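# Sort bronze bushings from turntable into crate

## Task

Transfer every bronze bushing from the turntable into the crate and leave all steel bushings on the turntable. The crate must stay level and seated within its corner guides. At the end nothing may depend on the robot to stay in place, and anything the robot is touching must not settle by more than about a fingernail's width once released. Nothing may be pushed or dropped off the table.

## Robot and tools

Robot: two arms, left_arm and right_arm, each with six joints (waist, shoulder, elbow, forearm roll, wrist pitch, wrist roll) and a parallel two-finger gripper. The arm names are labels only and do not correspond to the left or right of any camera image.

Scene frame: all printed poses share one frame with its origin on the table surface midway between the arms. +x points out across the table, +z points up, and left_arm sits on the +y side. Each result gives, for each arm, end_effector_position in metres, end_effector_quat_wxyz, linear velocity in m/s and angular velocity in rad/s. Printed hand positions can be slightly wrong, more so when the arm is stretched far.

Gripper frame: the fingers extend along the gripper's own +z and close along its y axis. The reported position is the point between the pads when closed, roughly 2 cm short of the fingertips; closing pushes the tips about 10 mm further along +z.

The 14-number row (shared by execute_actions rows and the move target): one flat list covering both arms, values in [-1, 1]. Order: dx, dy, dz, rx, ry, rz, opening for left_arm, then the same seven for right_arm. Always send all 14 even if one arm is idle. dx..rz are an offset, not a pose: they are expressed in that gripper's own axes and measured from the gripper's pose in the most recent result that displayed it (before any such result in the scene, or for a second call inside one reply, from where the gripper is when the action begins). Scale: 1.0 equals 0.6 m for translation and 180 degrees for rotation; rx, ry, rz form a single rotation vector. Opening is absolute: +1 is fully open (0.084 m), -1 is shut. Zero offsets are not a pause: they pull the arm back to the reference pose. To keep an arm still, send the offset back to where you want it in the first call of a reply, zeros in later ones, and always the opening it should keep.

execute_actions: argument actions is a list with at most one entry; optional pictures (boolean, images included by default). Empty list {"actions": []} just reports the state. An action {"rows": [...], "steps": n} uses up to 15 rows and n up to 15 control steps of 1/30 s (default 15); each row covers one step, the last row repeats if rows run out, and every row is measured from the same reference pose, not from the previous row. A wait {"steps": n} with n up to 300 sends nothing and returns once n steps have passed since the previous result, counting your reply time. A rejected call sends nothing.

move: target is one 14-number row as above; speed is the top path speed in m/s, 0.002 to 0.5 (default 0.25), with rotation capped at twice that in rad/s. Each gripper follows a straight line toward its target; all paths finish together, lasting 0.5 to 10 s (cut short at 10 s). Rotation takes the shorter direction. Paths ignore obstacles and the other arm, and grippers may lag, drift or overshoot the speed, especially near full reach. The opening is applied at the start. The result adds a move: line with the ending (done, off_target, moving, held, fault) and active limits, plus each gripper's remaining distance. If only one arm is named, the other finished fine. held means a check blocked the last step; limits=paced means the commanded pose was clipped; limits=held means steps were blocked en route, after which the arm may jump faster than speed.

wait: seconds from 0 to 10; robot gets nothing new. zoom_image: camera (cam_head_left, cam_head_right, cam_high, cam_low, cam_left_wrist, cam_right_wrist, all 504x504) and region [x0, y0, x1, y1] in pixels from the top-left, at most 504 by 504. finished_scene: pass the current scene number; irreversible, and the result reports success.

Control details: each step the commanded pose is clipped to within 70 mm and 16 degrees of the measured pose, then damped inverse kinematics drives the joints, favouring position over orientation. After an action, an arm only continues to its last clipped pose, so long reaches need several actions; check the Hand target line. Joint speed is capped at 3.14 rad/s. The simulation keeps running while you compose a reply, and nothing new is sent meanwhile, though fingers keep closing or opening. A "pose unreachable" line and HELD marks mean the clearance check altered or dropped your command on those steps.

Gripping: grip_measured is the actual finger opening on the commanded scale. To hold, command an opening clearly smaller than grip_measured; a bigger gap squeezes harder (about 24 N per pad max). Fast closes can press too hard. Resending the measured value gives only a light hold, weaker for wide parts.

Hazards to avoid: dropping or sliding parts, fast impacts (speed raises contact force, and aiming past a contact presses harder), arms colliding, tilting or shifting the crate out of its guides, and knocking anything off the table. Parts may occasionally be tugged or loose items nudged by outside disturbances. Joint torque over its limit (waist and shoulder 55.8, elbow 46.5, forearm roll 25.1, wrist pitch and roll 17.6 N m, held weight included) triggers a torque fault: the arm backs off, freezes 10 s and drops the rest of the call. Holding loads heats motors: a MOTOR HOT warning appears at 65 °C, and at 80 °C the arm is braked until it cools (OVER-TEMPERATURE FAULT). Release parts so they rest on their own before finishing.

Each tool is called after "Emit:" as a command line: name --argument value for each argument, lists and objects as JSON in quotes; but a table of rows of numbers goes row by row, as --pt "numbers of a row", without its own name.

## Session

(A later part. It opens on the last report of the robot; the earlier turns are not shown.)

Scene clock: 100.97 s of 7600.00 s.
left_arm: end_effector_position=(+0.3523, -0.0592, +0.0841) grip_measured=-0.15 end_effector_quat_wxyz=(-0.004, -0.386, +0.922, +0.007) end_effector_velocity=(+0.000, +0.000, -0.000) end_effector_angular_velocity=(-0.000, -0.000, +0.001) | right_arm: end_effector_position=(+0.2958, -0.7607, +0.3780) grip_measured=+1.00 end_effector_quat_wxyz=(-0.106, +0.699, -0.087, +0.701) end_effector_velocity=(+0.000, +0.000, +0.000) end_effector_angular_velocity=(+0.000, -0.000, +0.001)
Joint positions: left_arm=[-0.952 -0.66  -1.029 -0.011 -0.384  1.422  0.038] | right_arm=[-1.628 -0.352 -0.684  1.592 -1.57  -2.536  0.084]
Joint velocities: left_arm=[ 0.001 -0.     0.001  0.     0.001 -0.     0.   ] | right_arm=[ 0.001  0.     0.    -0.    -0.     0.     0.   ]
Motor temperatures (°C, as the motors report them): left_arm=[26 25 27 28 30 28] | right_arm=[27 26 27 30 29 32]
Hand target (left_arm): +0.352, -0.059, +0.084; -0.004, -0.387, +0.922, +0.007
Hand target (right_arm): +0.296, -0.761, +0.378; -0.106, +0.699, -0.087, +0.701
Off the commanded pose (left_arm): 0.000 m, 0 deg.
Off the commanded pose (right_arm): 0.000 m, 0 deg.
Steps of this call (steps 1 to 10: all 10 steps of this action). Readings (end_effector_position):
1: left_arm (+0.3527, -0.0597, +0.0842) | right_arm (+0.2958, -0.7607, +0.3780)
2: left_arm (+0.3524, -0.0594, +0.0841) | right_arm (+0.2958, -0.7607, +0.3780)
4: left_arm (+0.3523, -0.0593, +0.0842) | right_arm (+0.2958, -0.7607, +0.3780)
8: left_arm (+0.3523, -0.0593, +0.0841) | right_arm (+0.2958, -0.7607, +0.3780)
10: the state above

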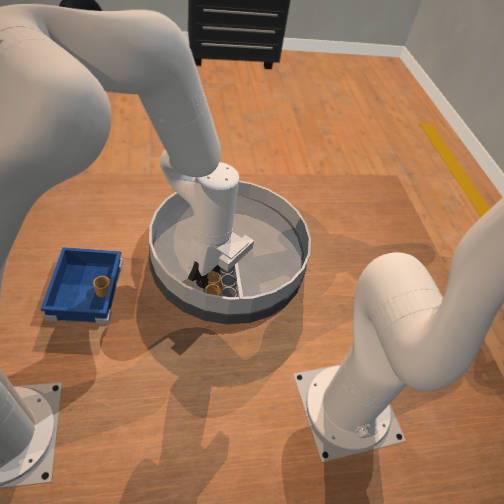

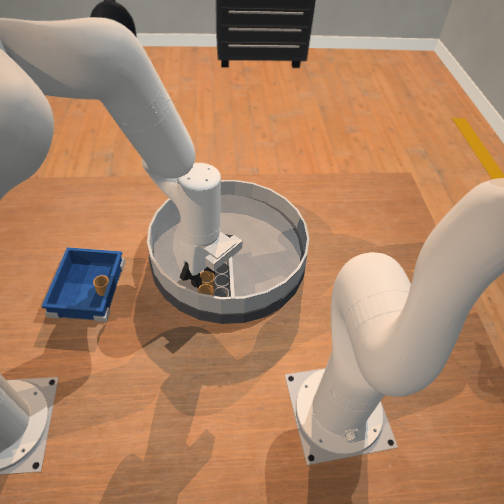

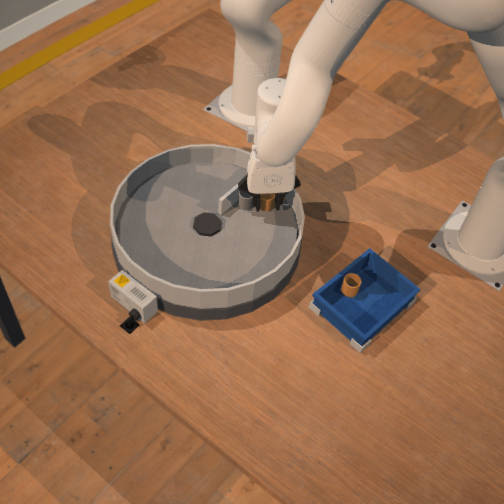

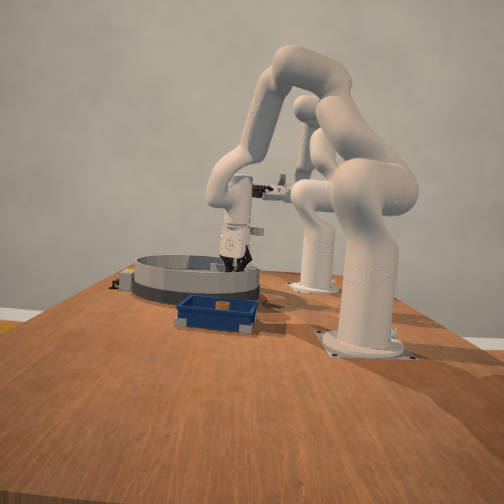

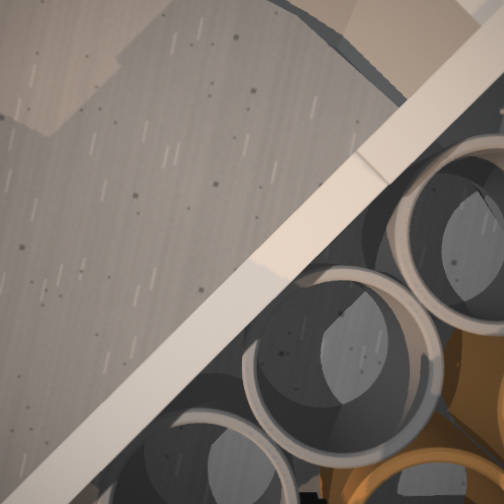

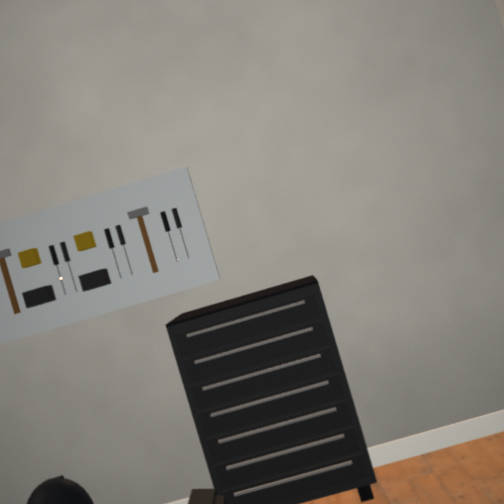

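Emit:
move --target '[-0.07,0.005,-0.002,-0.005,0,0,-0.5,0,0,0,0,0,0,1]' --speed 0.06

Emit:
execute_actions --actions '[{"rows":[[0,0,0,0,0,0,0.05,0,0,0,0,0,0,1],[0,0,0,0,0,0,0.05,0,0,0,0,0,0,1],[0,0,0,0,0,0,0.05,0,0,0,0,0,0,1],[0.006,0,0,0,0,0,0.05,0,0,0,0,0,0,1],[0.012,0,0,0,0,0,0.05,0,0,0,0,0,0,1],[0.018,0,0,0,0,0,0.05,0,0,0,0,0,0,1],[0.024,0,0,0,0,0,0.05,0,0,0,0,0,0,1],[0.03,0,0,0,0,0,0.05,0,0,0,0,0,0,1],[0.035,0,0,0,0,0,0.05,0,0,0,0,0,0,1],[0.035,0,0,0,0,0,0.05,0,0,0,0,0,0,1],[0.035,0,0,0,0,0,0.05,0,0,0,0,0,0,1],[0.035,0,0,0,0,0,0.05,0,0,0,0,0,0,1],[0.035,0,0,0,0,0,-0.5,0,0,0,0,0,0,1]],"steps":15}]' --pictures false

Emit:
move --target '[0,0,-0.12,0,0,0,-0.5,0,0,0,0,0,0,1]' --speed 0.15

Scene clock: 104.37 s of 7600.00 s.
left_arm: end_effector_position=(+0.3793, -0.0273, +0.0853) grip_measured=-0.15 end_effector_quat_wxyz=(-0.007, -0.386, +0.922, +0.014) end_effector_velocity=(+0.001, +0.001, -0.000) end_effector_angular_velocity=(+0.000, +0.001, -0.001) | right_arm: end_effector_position=(+0.2958, -0.7607, +0.3780) grip_measured=+1.00 end_effector_quat_wxyz=(-0.106, +0.699, -0.087, +0.701) end_effector_velocity=(-0.000, -0.000, -0.000) end_effector_angular_velocity=(+0.001, -0.000, +0.000)
Joint positions: left_arm=[-0.874 -0.651 -1.015 -0.011 -0.396  1.501  0.038] | right_arm=[-1.628 -0.352 -0.684  1.592 -1.57  -2.536  0.084]
Joint velocities: left_arm=[ 0.003  0.     0.    -0.    -0.001  0.004  0.   ] | right_arm=[-0.    -0.001 -0.    -0.    -0.    -0.    -0.   ]
Motor temperatures (°C, as the motors report them): left_arm=[26 25 27 28 30 28] | right_arm=[27 26 27 30 29 32]
Hand target (left_arm): +0.379, -0.027, +0.085; -0.007, -0.386, +0.922, +0.014
Hand target (right_arm): +0.296, -0.761, +0.378; -0.106, +0.699, -0.087, +0.701
Off the commanded pose (left_arm): 0.000 m, 0 deg.
Off the commanded pose (right_arm): 0.000 m, 0 deg.
move: done

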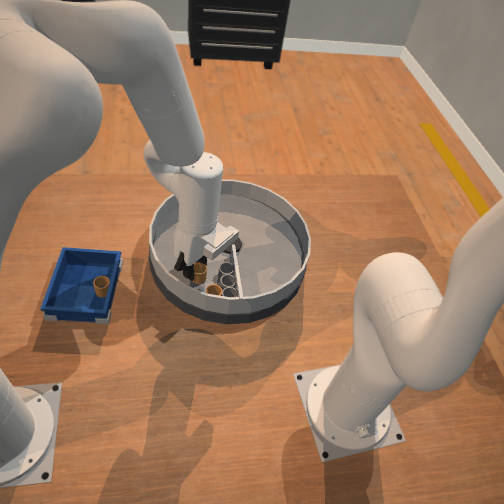

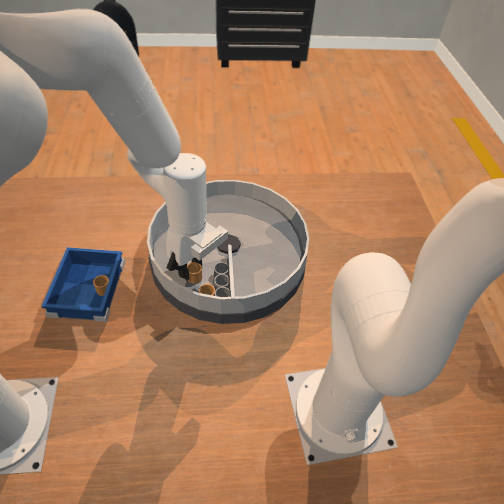

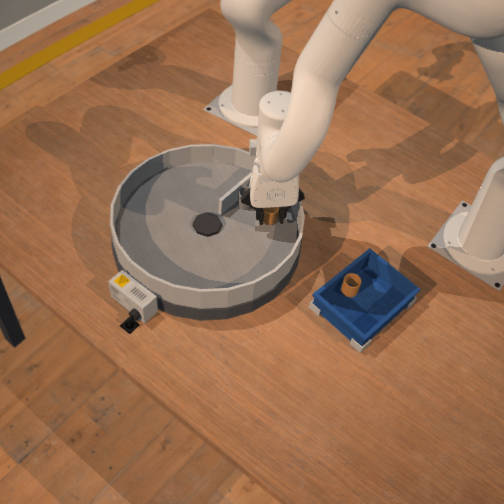

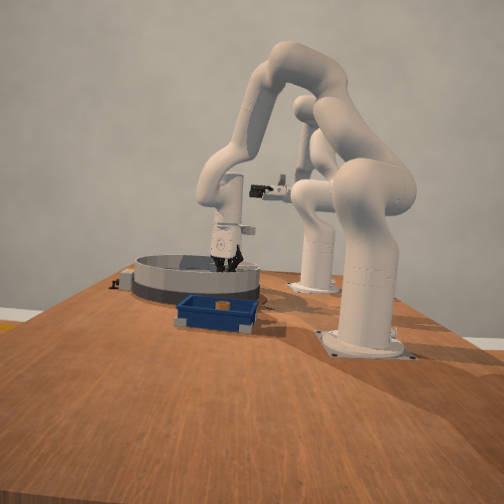

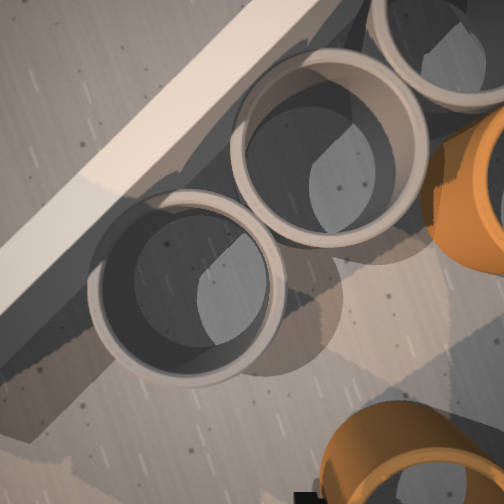

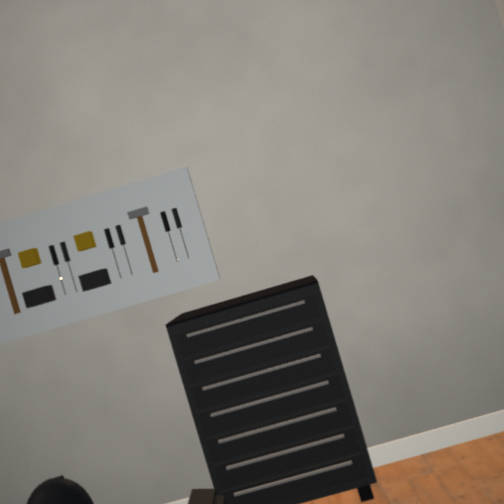

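Scene clock: 104.87 s of 7600.00 s.
left_arm: end_effector_position=(+0.3652, -0.0418, +0.0853) grip_measured=-0.15 end_effector_quat_wxyz=(-0.007, -0.386, +0.922, +0.014) end_effector_velocity=(-0.006, -0.004, -0.002) end_effector_angular_velocity=(+0.005, +0.002, +0.005) | right_arm: end_effector_position=(+0.2958, -0.7607, +0.3780) grip_measured=+1.00 end_effector_quat_wxyz=(-0.106, +0.699, -0.087, +0.701) end_effector_velocity=(-0.000, +0.000, -0.000) end_effector_angular_velocity=(+0.000, -0.000, +0.000)
Joint positions: left_arm=[-0.912 -0.654 -1.021 -0.015 -0.398  1.466  0.038] | right_arm=[-1.628 -0.352 -0.684  1.592 -1.57  -2.536  0.084]
Joint velocities: left_arm=[-0.014 -0.004 -0.002  0.003 -0.003 -0.021  0.   ] | right_arm=[-0.    -0.     0.    -0.    -0.001 -0.    -0.   ]
Motor temperatures (°C, as the motors report them): left_arm=[26 25 27 28 30 28] | right_arm=[27 26 27 30 29 32]
Hand target (left_arm): +0.365, -0.042, +0.085; -0.007, -0.386, +0.922, +0.014
Hand target (right_arm): +0.296, -0.761, +0.378; -0.106, +0.699, -0.087, +0.701
Off the commanded pose (left_arm): 0.001 m, 0 deg.
Off the commanded pose (right_arm): 0.000 m, 0 deg.
Steps of this call (steps 1 to 15: all 15 steps of this action). Readings (end_effector_position):
1: left_arm (+0.3794, -0.0273, +0.0853) | right_arm (+0.2958, -0.7607, +0.3780)
2: left_arm (+0.3794, -0.0273, +0.0853) | right_arm (+0.2958, -0.7607, +0.3780)
4: left_arm (+0.3793, -0.0275, +0.0854) | right_arm (+0.2958, -0.7607, +0.3780)
8: left_arm (+0.3734, -0.0334, +0.0854) | right_arm (+0.2958, -0.7607, +0.3780)
15: the state above

Scene clock: 106.00 s of 7600.00 s.
left_arm: end_effector_position=(+0.3664, -0.0436, +0.1567) grip_measured=-0.15 end_effector_quat_wxyz=(-0.007, -0.386, +0.922, +0.015) end_effector_velocity=(+0.001, -0.000, +0.003) end_effector_angular_velocity=(-0.001, -0.001, +0.000) | right_arm: end_effector_position=(+0.2958, -0.7607, +0.3780) grip_measured=+1.00 end_effector_quat_wxyz=(-0.106, +0.699, -0.087, +0.701) end_effector_velocity=(+0.000, -0.000, +0.000) end_effector_angular_velocity=(-0.000, -0.000, +0.000)
Joint positions: left_arm=[-0.912 -0.525 -1.029 -0.011 -0.536  1.461  0.038] | right_arm=[-1.628 -0.352 -0.684  1.592 -1.57  -2.536  0.084]
Joint velocities: left_arm=[ 0.001  0.004 -0.001  0.001 -0.004 -0.    -0.   ] | right_arm=[-0.    -0.001 -0.001  0.    -0.     0.    -0.   ]
Motor temperatures (°C, as the motors report them): left_arm=[26 25 27 28 30 28] | right_arm=[27 26 27 30 29 32]
Hand target (left_arm): +0.366, -0.044, +0.157; -0.007, -0.386, +0.922, +0.014
Hand target (right_arm): +0.296, -0.761, +0.378; -0.106, +0.699, -0.087, +0.701
Off the commanded pose (left_arm): 0.001 m, 0 deg.
Off the commanded pose (right_arm): 0.000 m, 0 deg.
move: done

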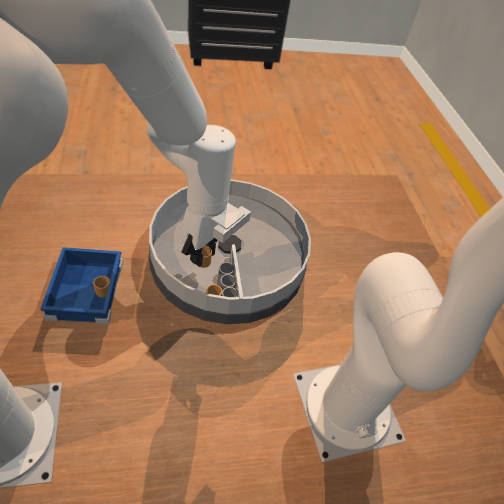

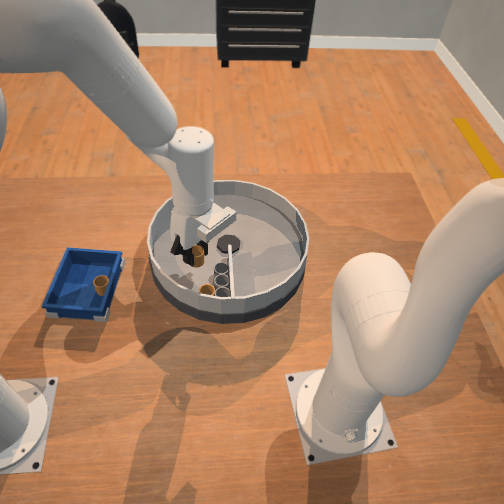

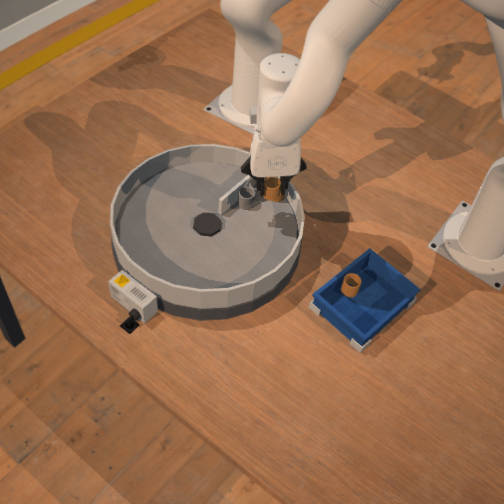

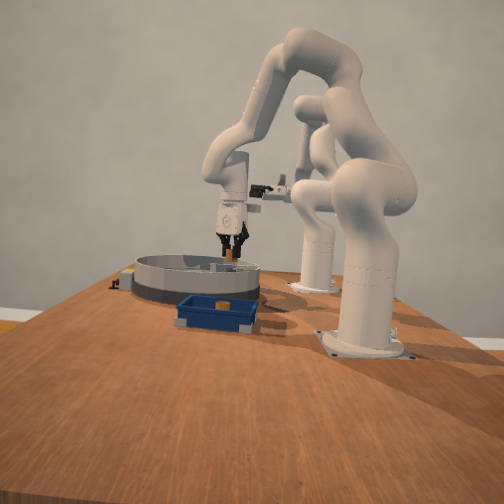

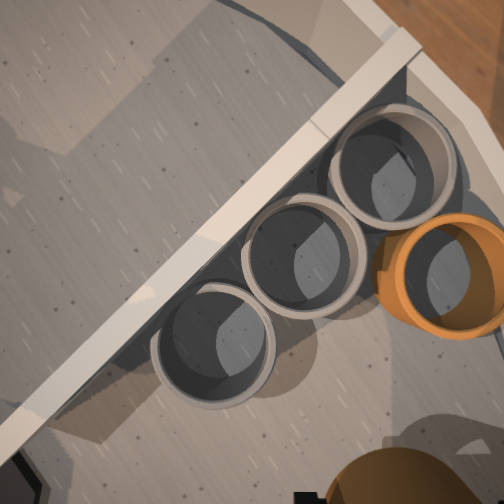

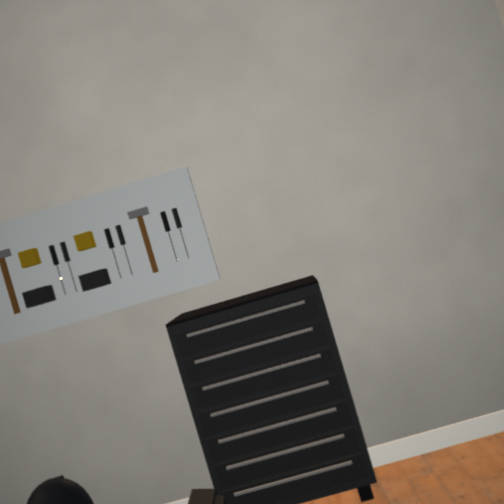

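Emit:
move --target '[-0.358,0.325,0.02,0.0097,0.0033,-0.21,-0.5,0,0,0,0,0,0,1]' --speed 0.3

Emit:
move --target '[0,0,0.183,0,0,0,-0.5,0,0,0,0,0,0,1]' --speed 0.12

Scene clock: 108.93 s of 7600.00 s.
left_arm: end_effector_position=(+0.3763, +0.2456, +0.1504) grip_measured=-0.15 end_effector_quat_wxyz=(-0.002, -0.664, +0.748, +0.000) end_effector_velocity=(-0.000, +0.002, +0.000) end_effector_angular_velocity=(-0.001, +0.000, +0.002) | right_arm: end_effector_position=(+0.2958, -0.7607, +0.3780) grip_measured=+1.00 end_effector_quat_wxyz=(-0.106, +0.699, -0.087, +0.701) end_effector_velocity=(+0.000, +0.000, +0.000) end_effector_angular_velocity=(-0.000, -0.000, +0.000)
Joint positions: left_arm=[-0.361 -0.194 -0.533 -0.008 -0.341  1.352  0.038] | right_arm=[-1.628 -0.352 -0.684  1.592 -1.57  -2.536  0.084]
Joint velocities: left_arm=[ 0.006  0.002  0.002 -0.002  0.     0.006  0.   ] | right_arm=[ 0.     0.001  0.001 -0.    -0.    -0.    -0.   ]
Motor temperatures (°C, as the motors report them): left_arm=[26 25 27 28 30 28] | right_arm=[27 26 27 30 29 32]
Hand target (left_arm): +0.376, +0.246, +0.150; -0.002, -0.664, +0.747, +0.000
Hand target (right_arm): +0.296, -0.761, +0.378; -0.106, +0.699, -0.087, +0.701
Off the commanded pose (left_arm): 0.002 m, 0 deg.
Off the commanded pose (right_arm): 0.000 m, 0 deg.
move: done

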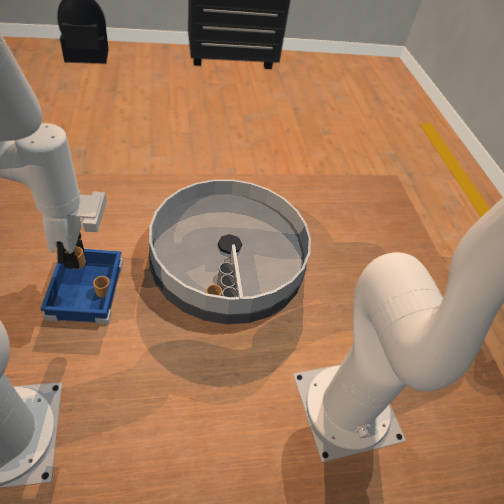

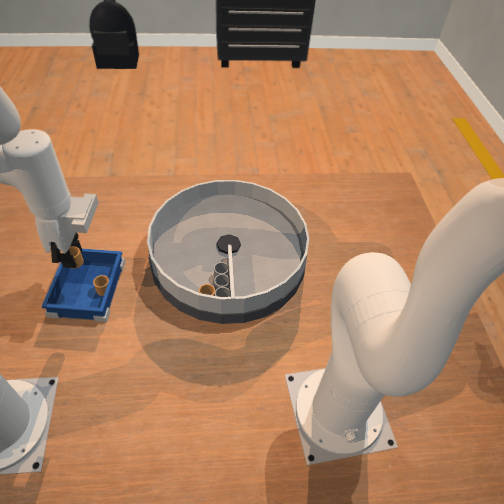

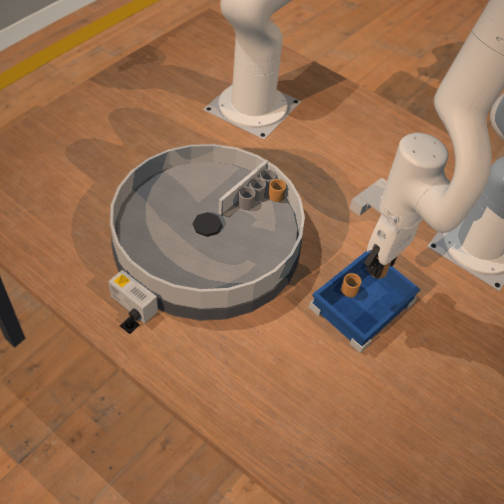

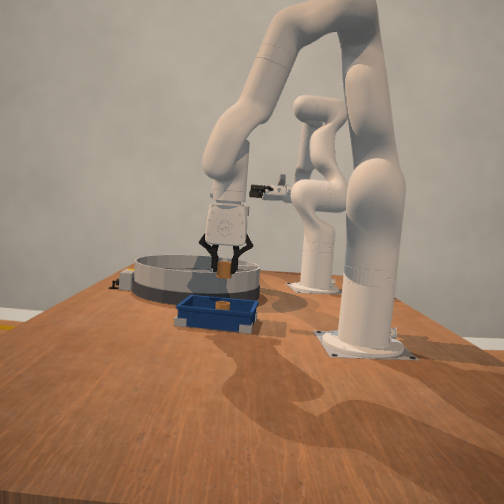

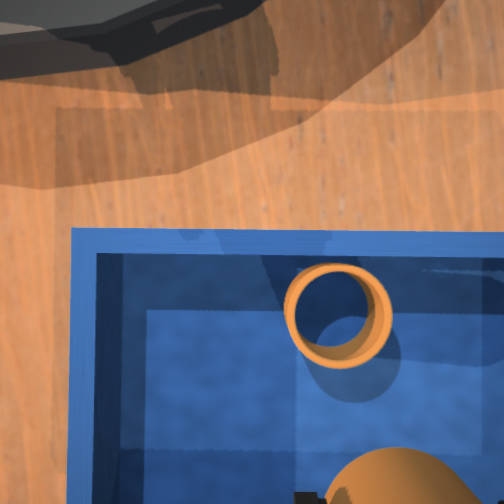

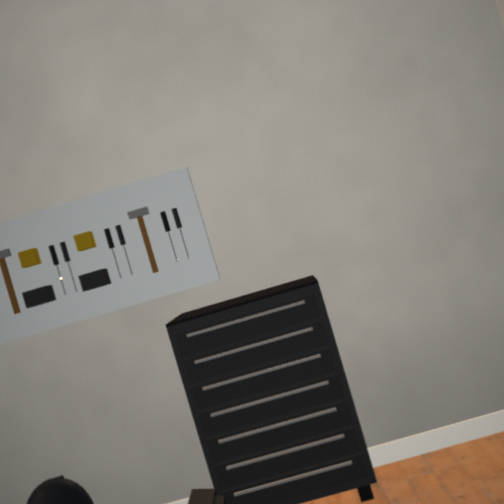

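Scene clock: 110.27 s of 7600.00 s.
left_arm: end_effector_position=(+0.3761, +0.2453, +0.0412) grip_measured=-0.15 end_effector_quat_wxyz=(-0.001, -0.664, +0.748, +0.000) end_effector_velocity=(-0.000, +0.000, -0.002) end_effector_angular_velocity=(-0.001, +0.002, -0.000) | right_arm: end_effector_position=(+0.2958, -0.7607, +0.3780) grip_measured=+1.00 end_effector_quat_wxyz=(-0.106, +0.699, -0.087, +0.701) end_effector_velocity=(+0.000, -0.000, +0.000) end_effector_angular_velocity=(-0.001, -0.001, +0.000)
Joint positions: left_arm=[-0.362 -0.508 -0.552 -0.044 -0.045  1.387  0.038] | right_arm=[-1.628 -0.352 -0.684  1.592 -1.57  -2.536  0.084]
Joint velocities: left_arm=[ 0.001 -0.006 -0.001 -0.037  0.004  0.039  0.   ] | right_arm=[ 0.    -0.    -0.     0.    -0.001 -0.     0.   ]
Motor temperatures (°C, as the motors report them): left_arm=[26 25 27 28 30 28] | right_arm=[27 26 27 30 29 32]
Hand target (left_arm): +0.376, +0.245, +0.041; -0.001, -0.664, +0.748, +0.000
Hand target (right_arm): +0.296, -0.761, +0.378; -0.106, +0.699, -0.087, +0.701
Off the commanded pose (left_arm): 0.001 m, 0 deg.
Off the commanded pose (right_arm): 0.000 m, 0 deg.
move: done

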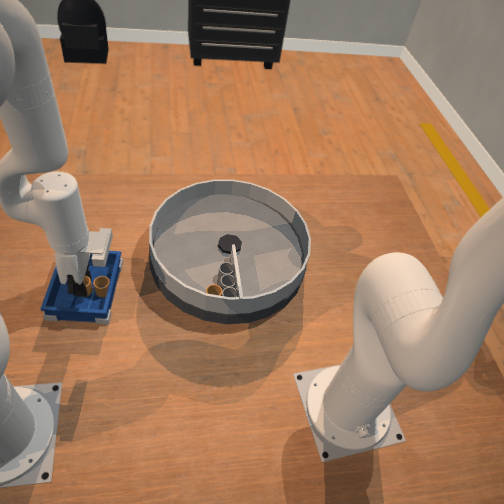

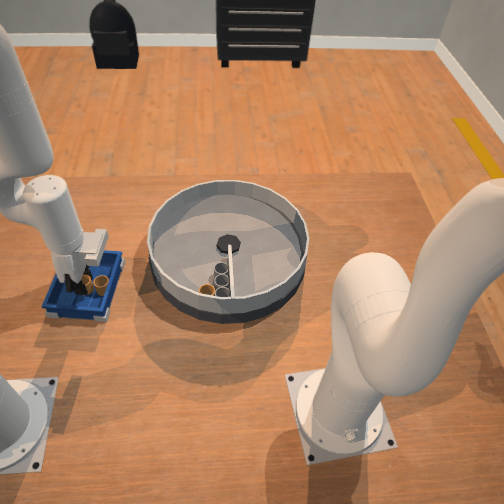

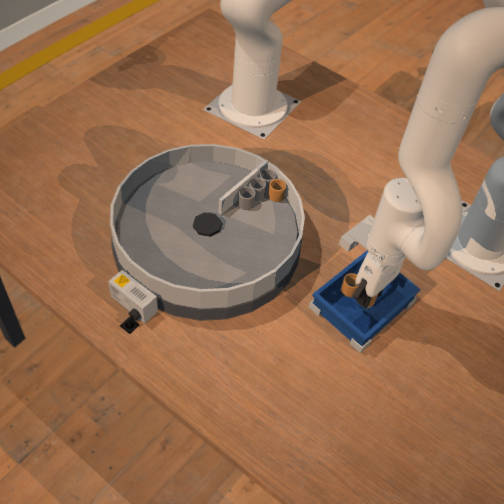

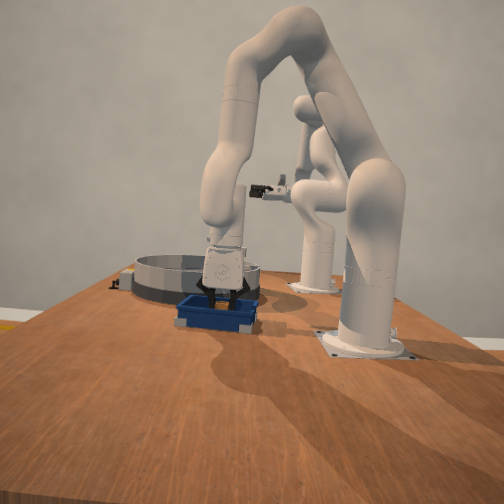

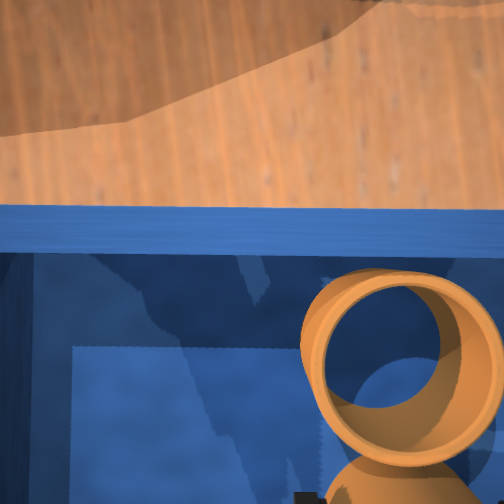

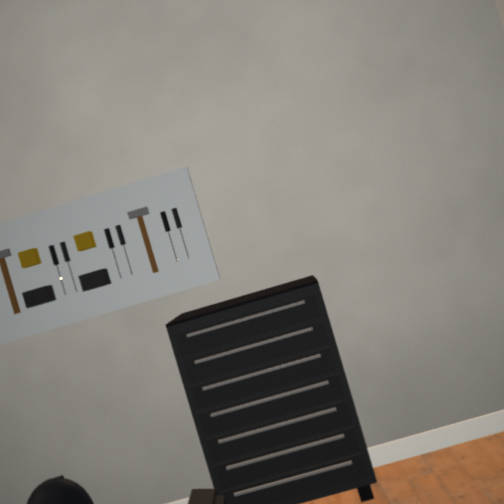

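Emit:
execute_actions --actions '[{"rows":[[0,0,0.004,0,0,0,-0.5,0,0,0,0,0,0,1],[0,0,0.004,0,0,0,-0.5,0,0,0,0,0,0,1],[0,0,0.004,0,0,0,-0.5,0,0,0,0,0,0,1],[0,0,0.004,0,0,0,-0.5,0,0,0,0,0,0,1],[0,0,0.004,0,0,0,-0.5,0,0,0,0,0,0,1],[0,0,0.004,0,0,0,0.1,0,0,0,0,0,0,1]],"steps":13}]' --pictures false

Emit:
move --target '[0,0,-0.17,0,0,0,0.1,0,0,0,0,0,0,1]' --speed 0.3

Emit:
move --target '[0.51,0.041,-0.05,0,0,-0.26,-0.35,0,0,0,0,0,0,1]' --speed 0.35

Scene clock: 114.37 s of 7600.00 s.
left_arm: end_effector_position=(+0.3761, +0.2453, +0.0388) grip_measured=+0.09 end_effector_quat_wxyz=(-0.001, -0.664, +0.748, +0.000) end_effector_velocity=(-0.000, +0.000, -0.000) end_effector_angular_velocity=(+0.000, +0.001, -0.001) | right_arm: end_effector_position=(+0.2958, -0.7607, +0.3780) grip_measured=+1.00 end_effector_quat_wxyz=(-0.106, +0.699, -0.087, +0.701) end_effector_velocity=(+0.000, -0.000, -0.001) end_effector_angular_velocity=(+0.001, +0.000, -0.001)
Joint positions: left_arm=[-0.362 -0.515 -0.553 -0.049 -0.039  1.392  0.048] | right_arm=[-1.628 -0.352 -0.684  1.592 -1.57  -2.536  0.084]
Joint velocities: left_arm=[ 0.    -0.001  0.    -0.002  0.     0.003  0.   ] | right_arm=[ 0.    -0.001 -0.     0.001  0.    -0.     0.   ]
Motor temperatures (°C, as the motors report them): left_arm=[26 25 27 28 30 28] | right_arm=[27 26 27 30 29 32]
Hand target (left_arm): +0.376, +0.245, +0.039; -0.001, -0.664, +0.748, +0.000
Hand target (right_arm): +0.296, -0.761, +0.378; -0.106, +0.699, -0.087, +0.701
Off the commanded pose (left_arm): 0.000 m, 0 deg.
Off the commanded pose (right_arm): 0.000 m, 0 deg.
Steps of this call (steps 1 to 110: nothing new was sent; steps 111 to 123: all 13 steps of this action). Readings (end_effector_position):
111: left_arm (+0.3760, +0.2453, +0.0409) | right_arm (+0.2958, -0.7607, +0.3780)
112: left_arm (+0.3761, +0.2453, +0.0404) | right_arm (+0.2958, -0.7607, +0.3780)
114: left_arm (+0.3760, +0.2453, +0.0394) | right_arm (+0.2958, -0.7607, +0.3780)
118: left_arm (+0.3761, +0.2453, +0.0389) | right_arm (+0.2958, -0.7607, +0.3780)
123: the state above

Scene clock: 115.53 s of 7600.00 s.
left_arm: end_effector_position=(+0.3761, +0.2455, +0.1402) grip_measured=+0.09 end_effector_quat_wxyz=(-0.001, -0.664, +0.748, +0.000) end_effector_velocity=(+0.001, -0.000, +0.003) end_effector_angular_velocity=(-0.000, -0.003, -0.001) | right_arm: end_effector_position=(+0.2958, -0.7607, +0.3780) grip_measured=+1.00 end_effector_quat_wxyz=(-0.106, +0.699, -0.087, +0.701) end_effector_velocity=(+0.000, +0.000, -0.000) end_effector_angular_velocity=(-0.000, +0.001, +0.000)
Joint positions: left_arm=[-0.362 -0.221 -0.531 -0.007 -0.312  1.35   0.048] | right_arm=[-1.628 -0.352 -0.684  1.592 -1.57  -2.536  0.084]
Joint velocities: left_arm=[-0.     0.006 -0.001  0.001 -0.005 -0.    -0.   ] | right_arm=[ 0.001  0.    -0.    -0.     0.001  0.    -0.   ]
Motor temperatures (°C, as the motors report them): left_arm=[26 25 27 28 30 28] | right_arm=[27 26 27 30 29 32]
Hand target (left_arm): +0.376, +0.245, +0.140; -0.001, -0.664, +0.748, +0.000
Hand target (right_arm): +0.296, -0.761, +0.378; -0.106, +0.699, -0.087, +0.701
Off the commanded pose (left_arm): 0.001 m, 0 deg.
Off the commanded pose (right_arm): 0.000 m, 0 deg.
move: done

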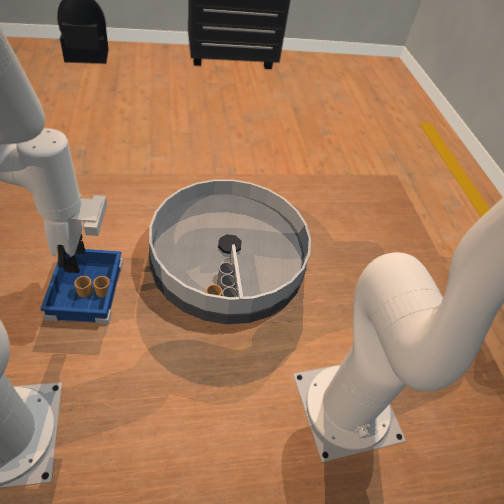

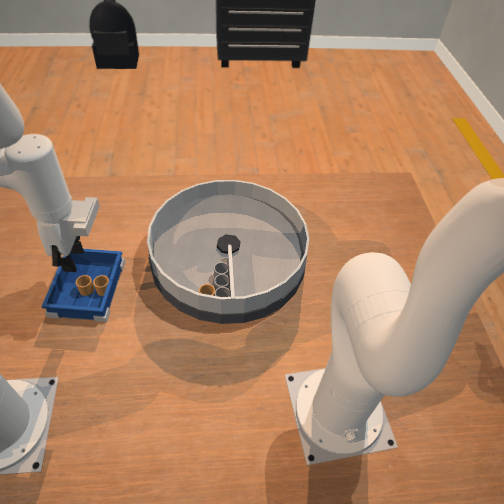

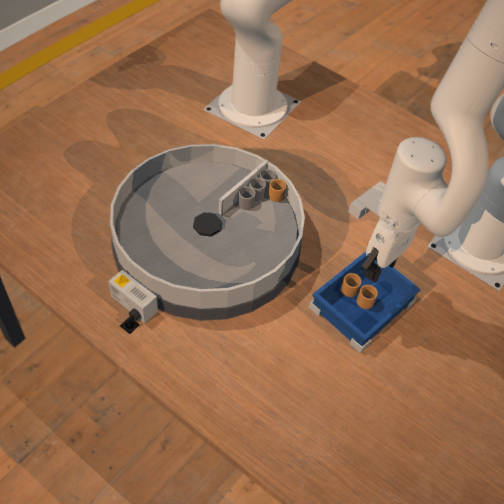

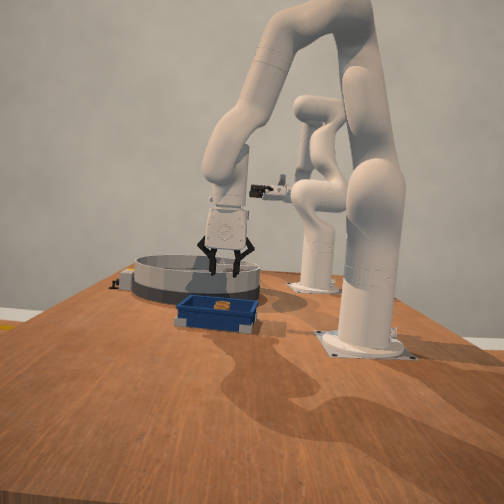

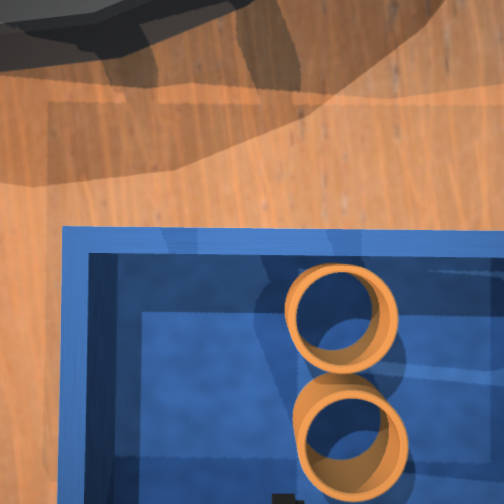

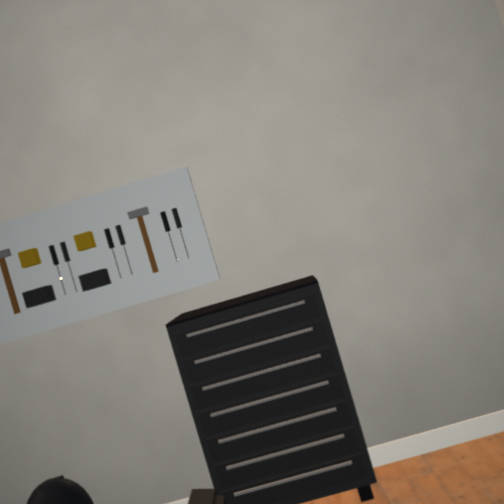

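Scene clock: 117.30 s of 7600.00 s.
left_arm: end_effector_position=(+0.3175, -0.0546, +0.1704) grip_measured=-0.37 end_effector_quat_wxyz=(+0.000, +0.906, -0.422, -0.001) end_effector_velocity=(-0.000, -0.002, +0.000) end_effector_angular_velocity=(+0.006, -0.004, +0.006) | right_arm: end_effector_position=(+0.2958, -0.7607, +0.3780) grip_measured=+1.00 end_effector_quat_wxyz=(-0.106, +0.699, -0.087, +0.701) end_effector_velocity=(-0.000, -0.000, -0.000) end_effector_angular_velocity=(-0.000, +0.001, -0.000)
Joint positions: left_arm=[-1.004 -0.447 -0.95  -0.003 -0.504 -0.113  0.028] | right_arm=[-1.628 -0.352 -0.684  1.592 -1.57  -2.536  0.084]
Joint velocities: left_arm=[-0.006 -0.004 -0.006  0.014 -0.004 -0.024 -0.   ] | right_arm=[-0.    -0.    -0.    -0.     0.001  0.    -0.   ]
Motor temperatures (°C, as the motors report them): left_arm=[26 25 27 28 30 28] | right_arm=[27 26 27 30 29 32]
Hand target (left_arm): +0.317, -0.055, +0.170; +0.000, +0.906, -0.422, -0.001
Hand target (right_arm): +0.296, -0.761, +0.378; -0.106, +0.699, -0.087, +0.701
Off the commanded pose (left_arm): 0.002 m, 0 deg.
Off the commanded pose (right_arm): 0.000 m, 0 deg.
move: done

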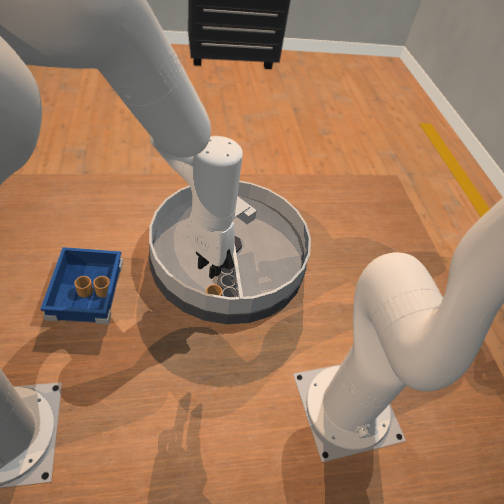

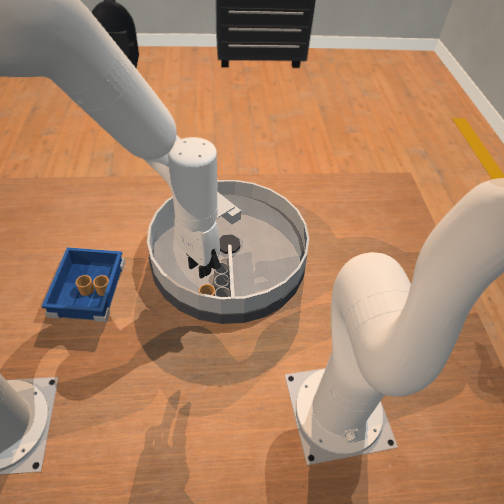

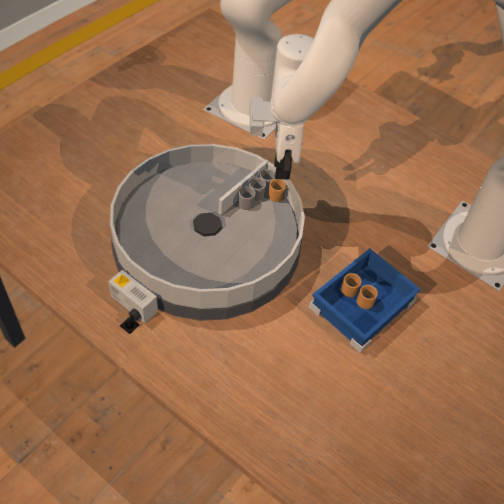

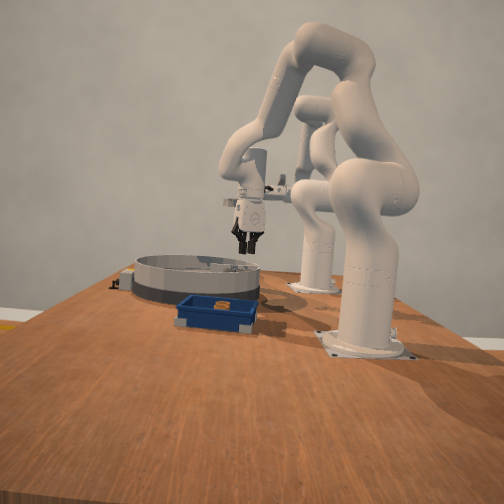

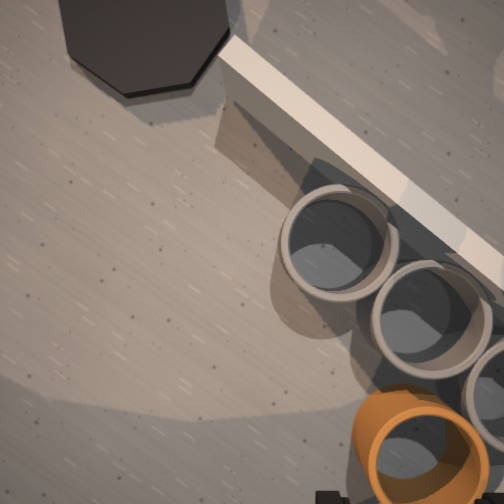

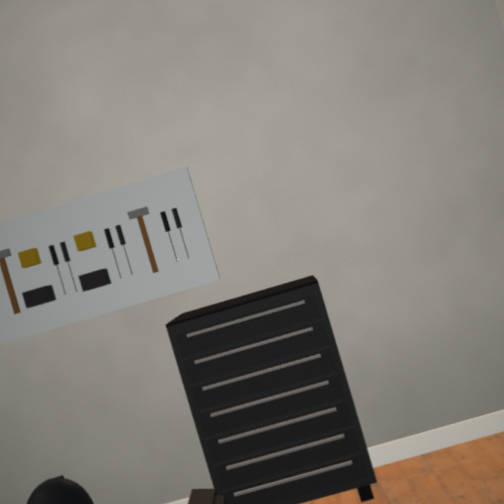

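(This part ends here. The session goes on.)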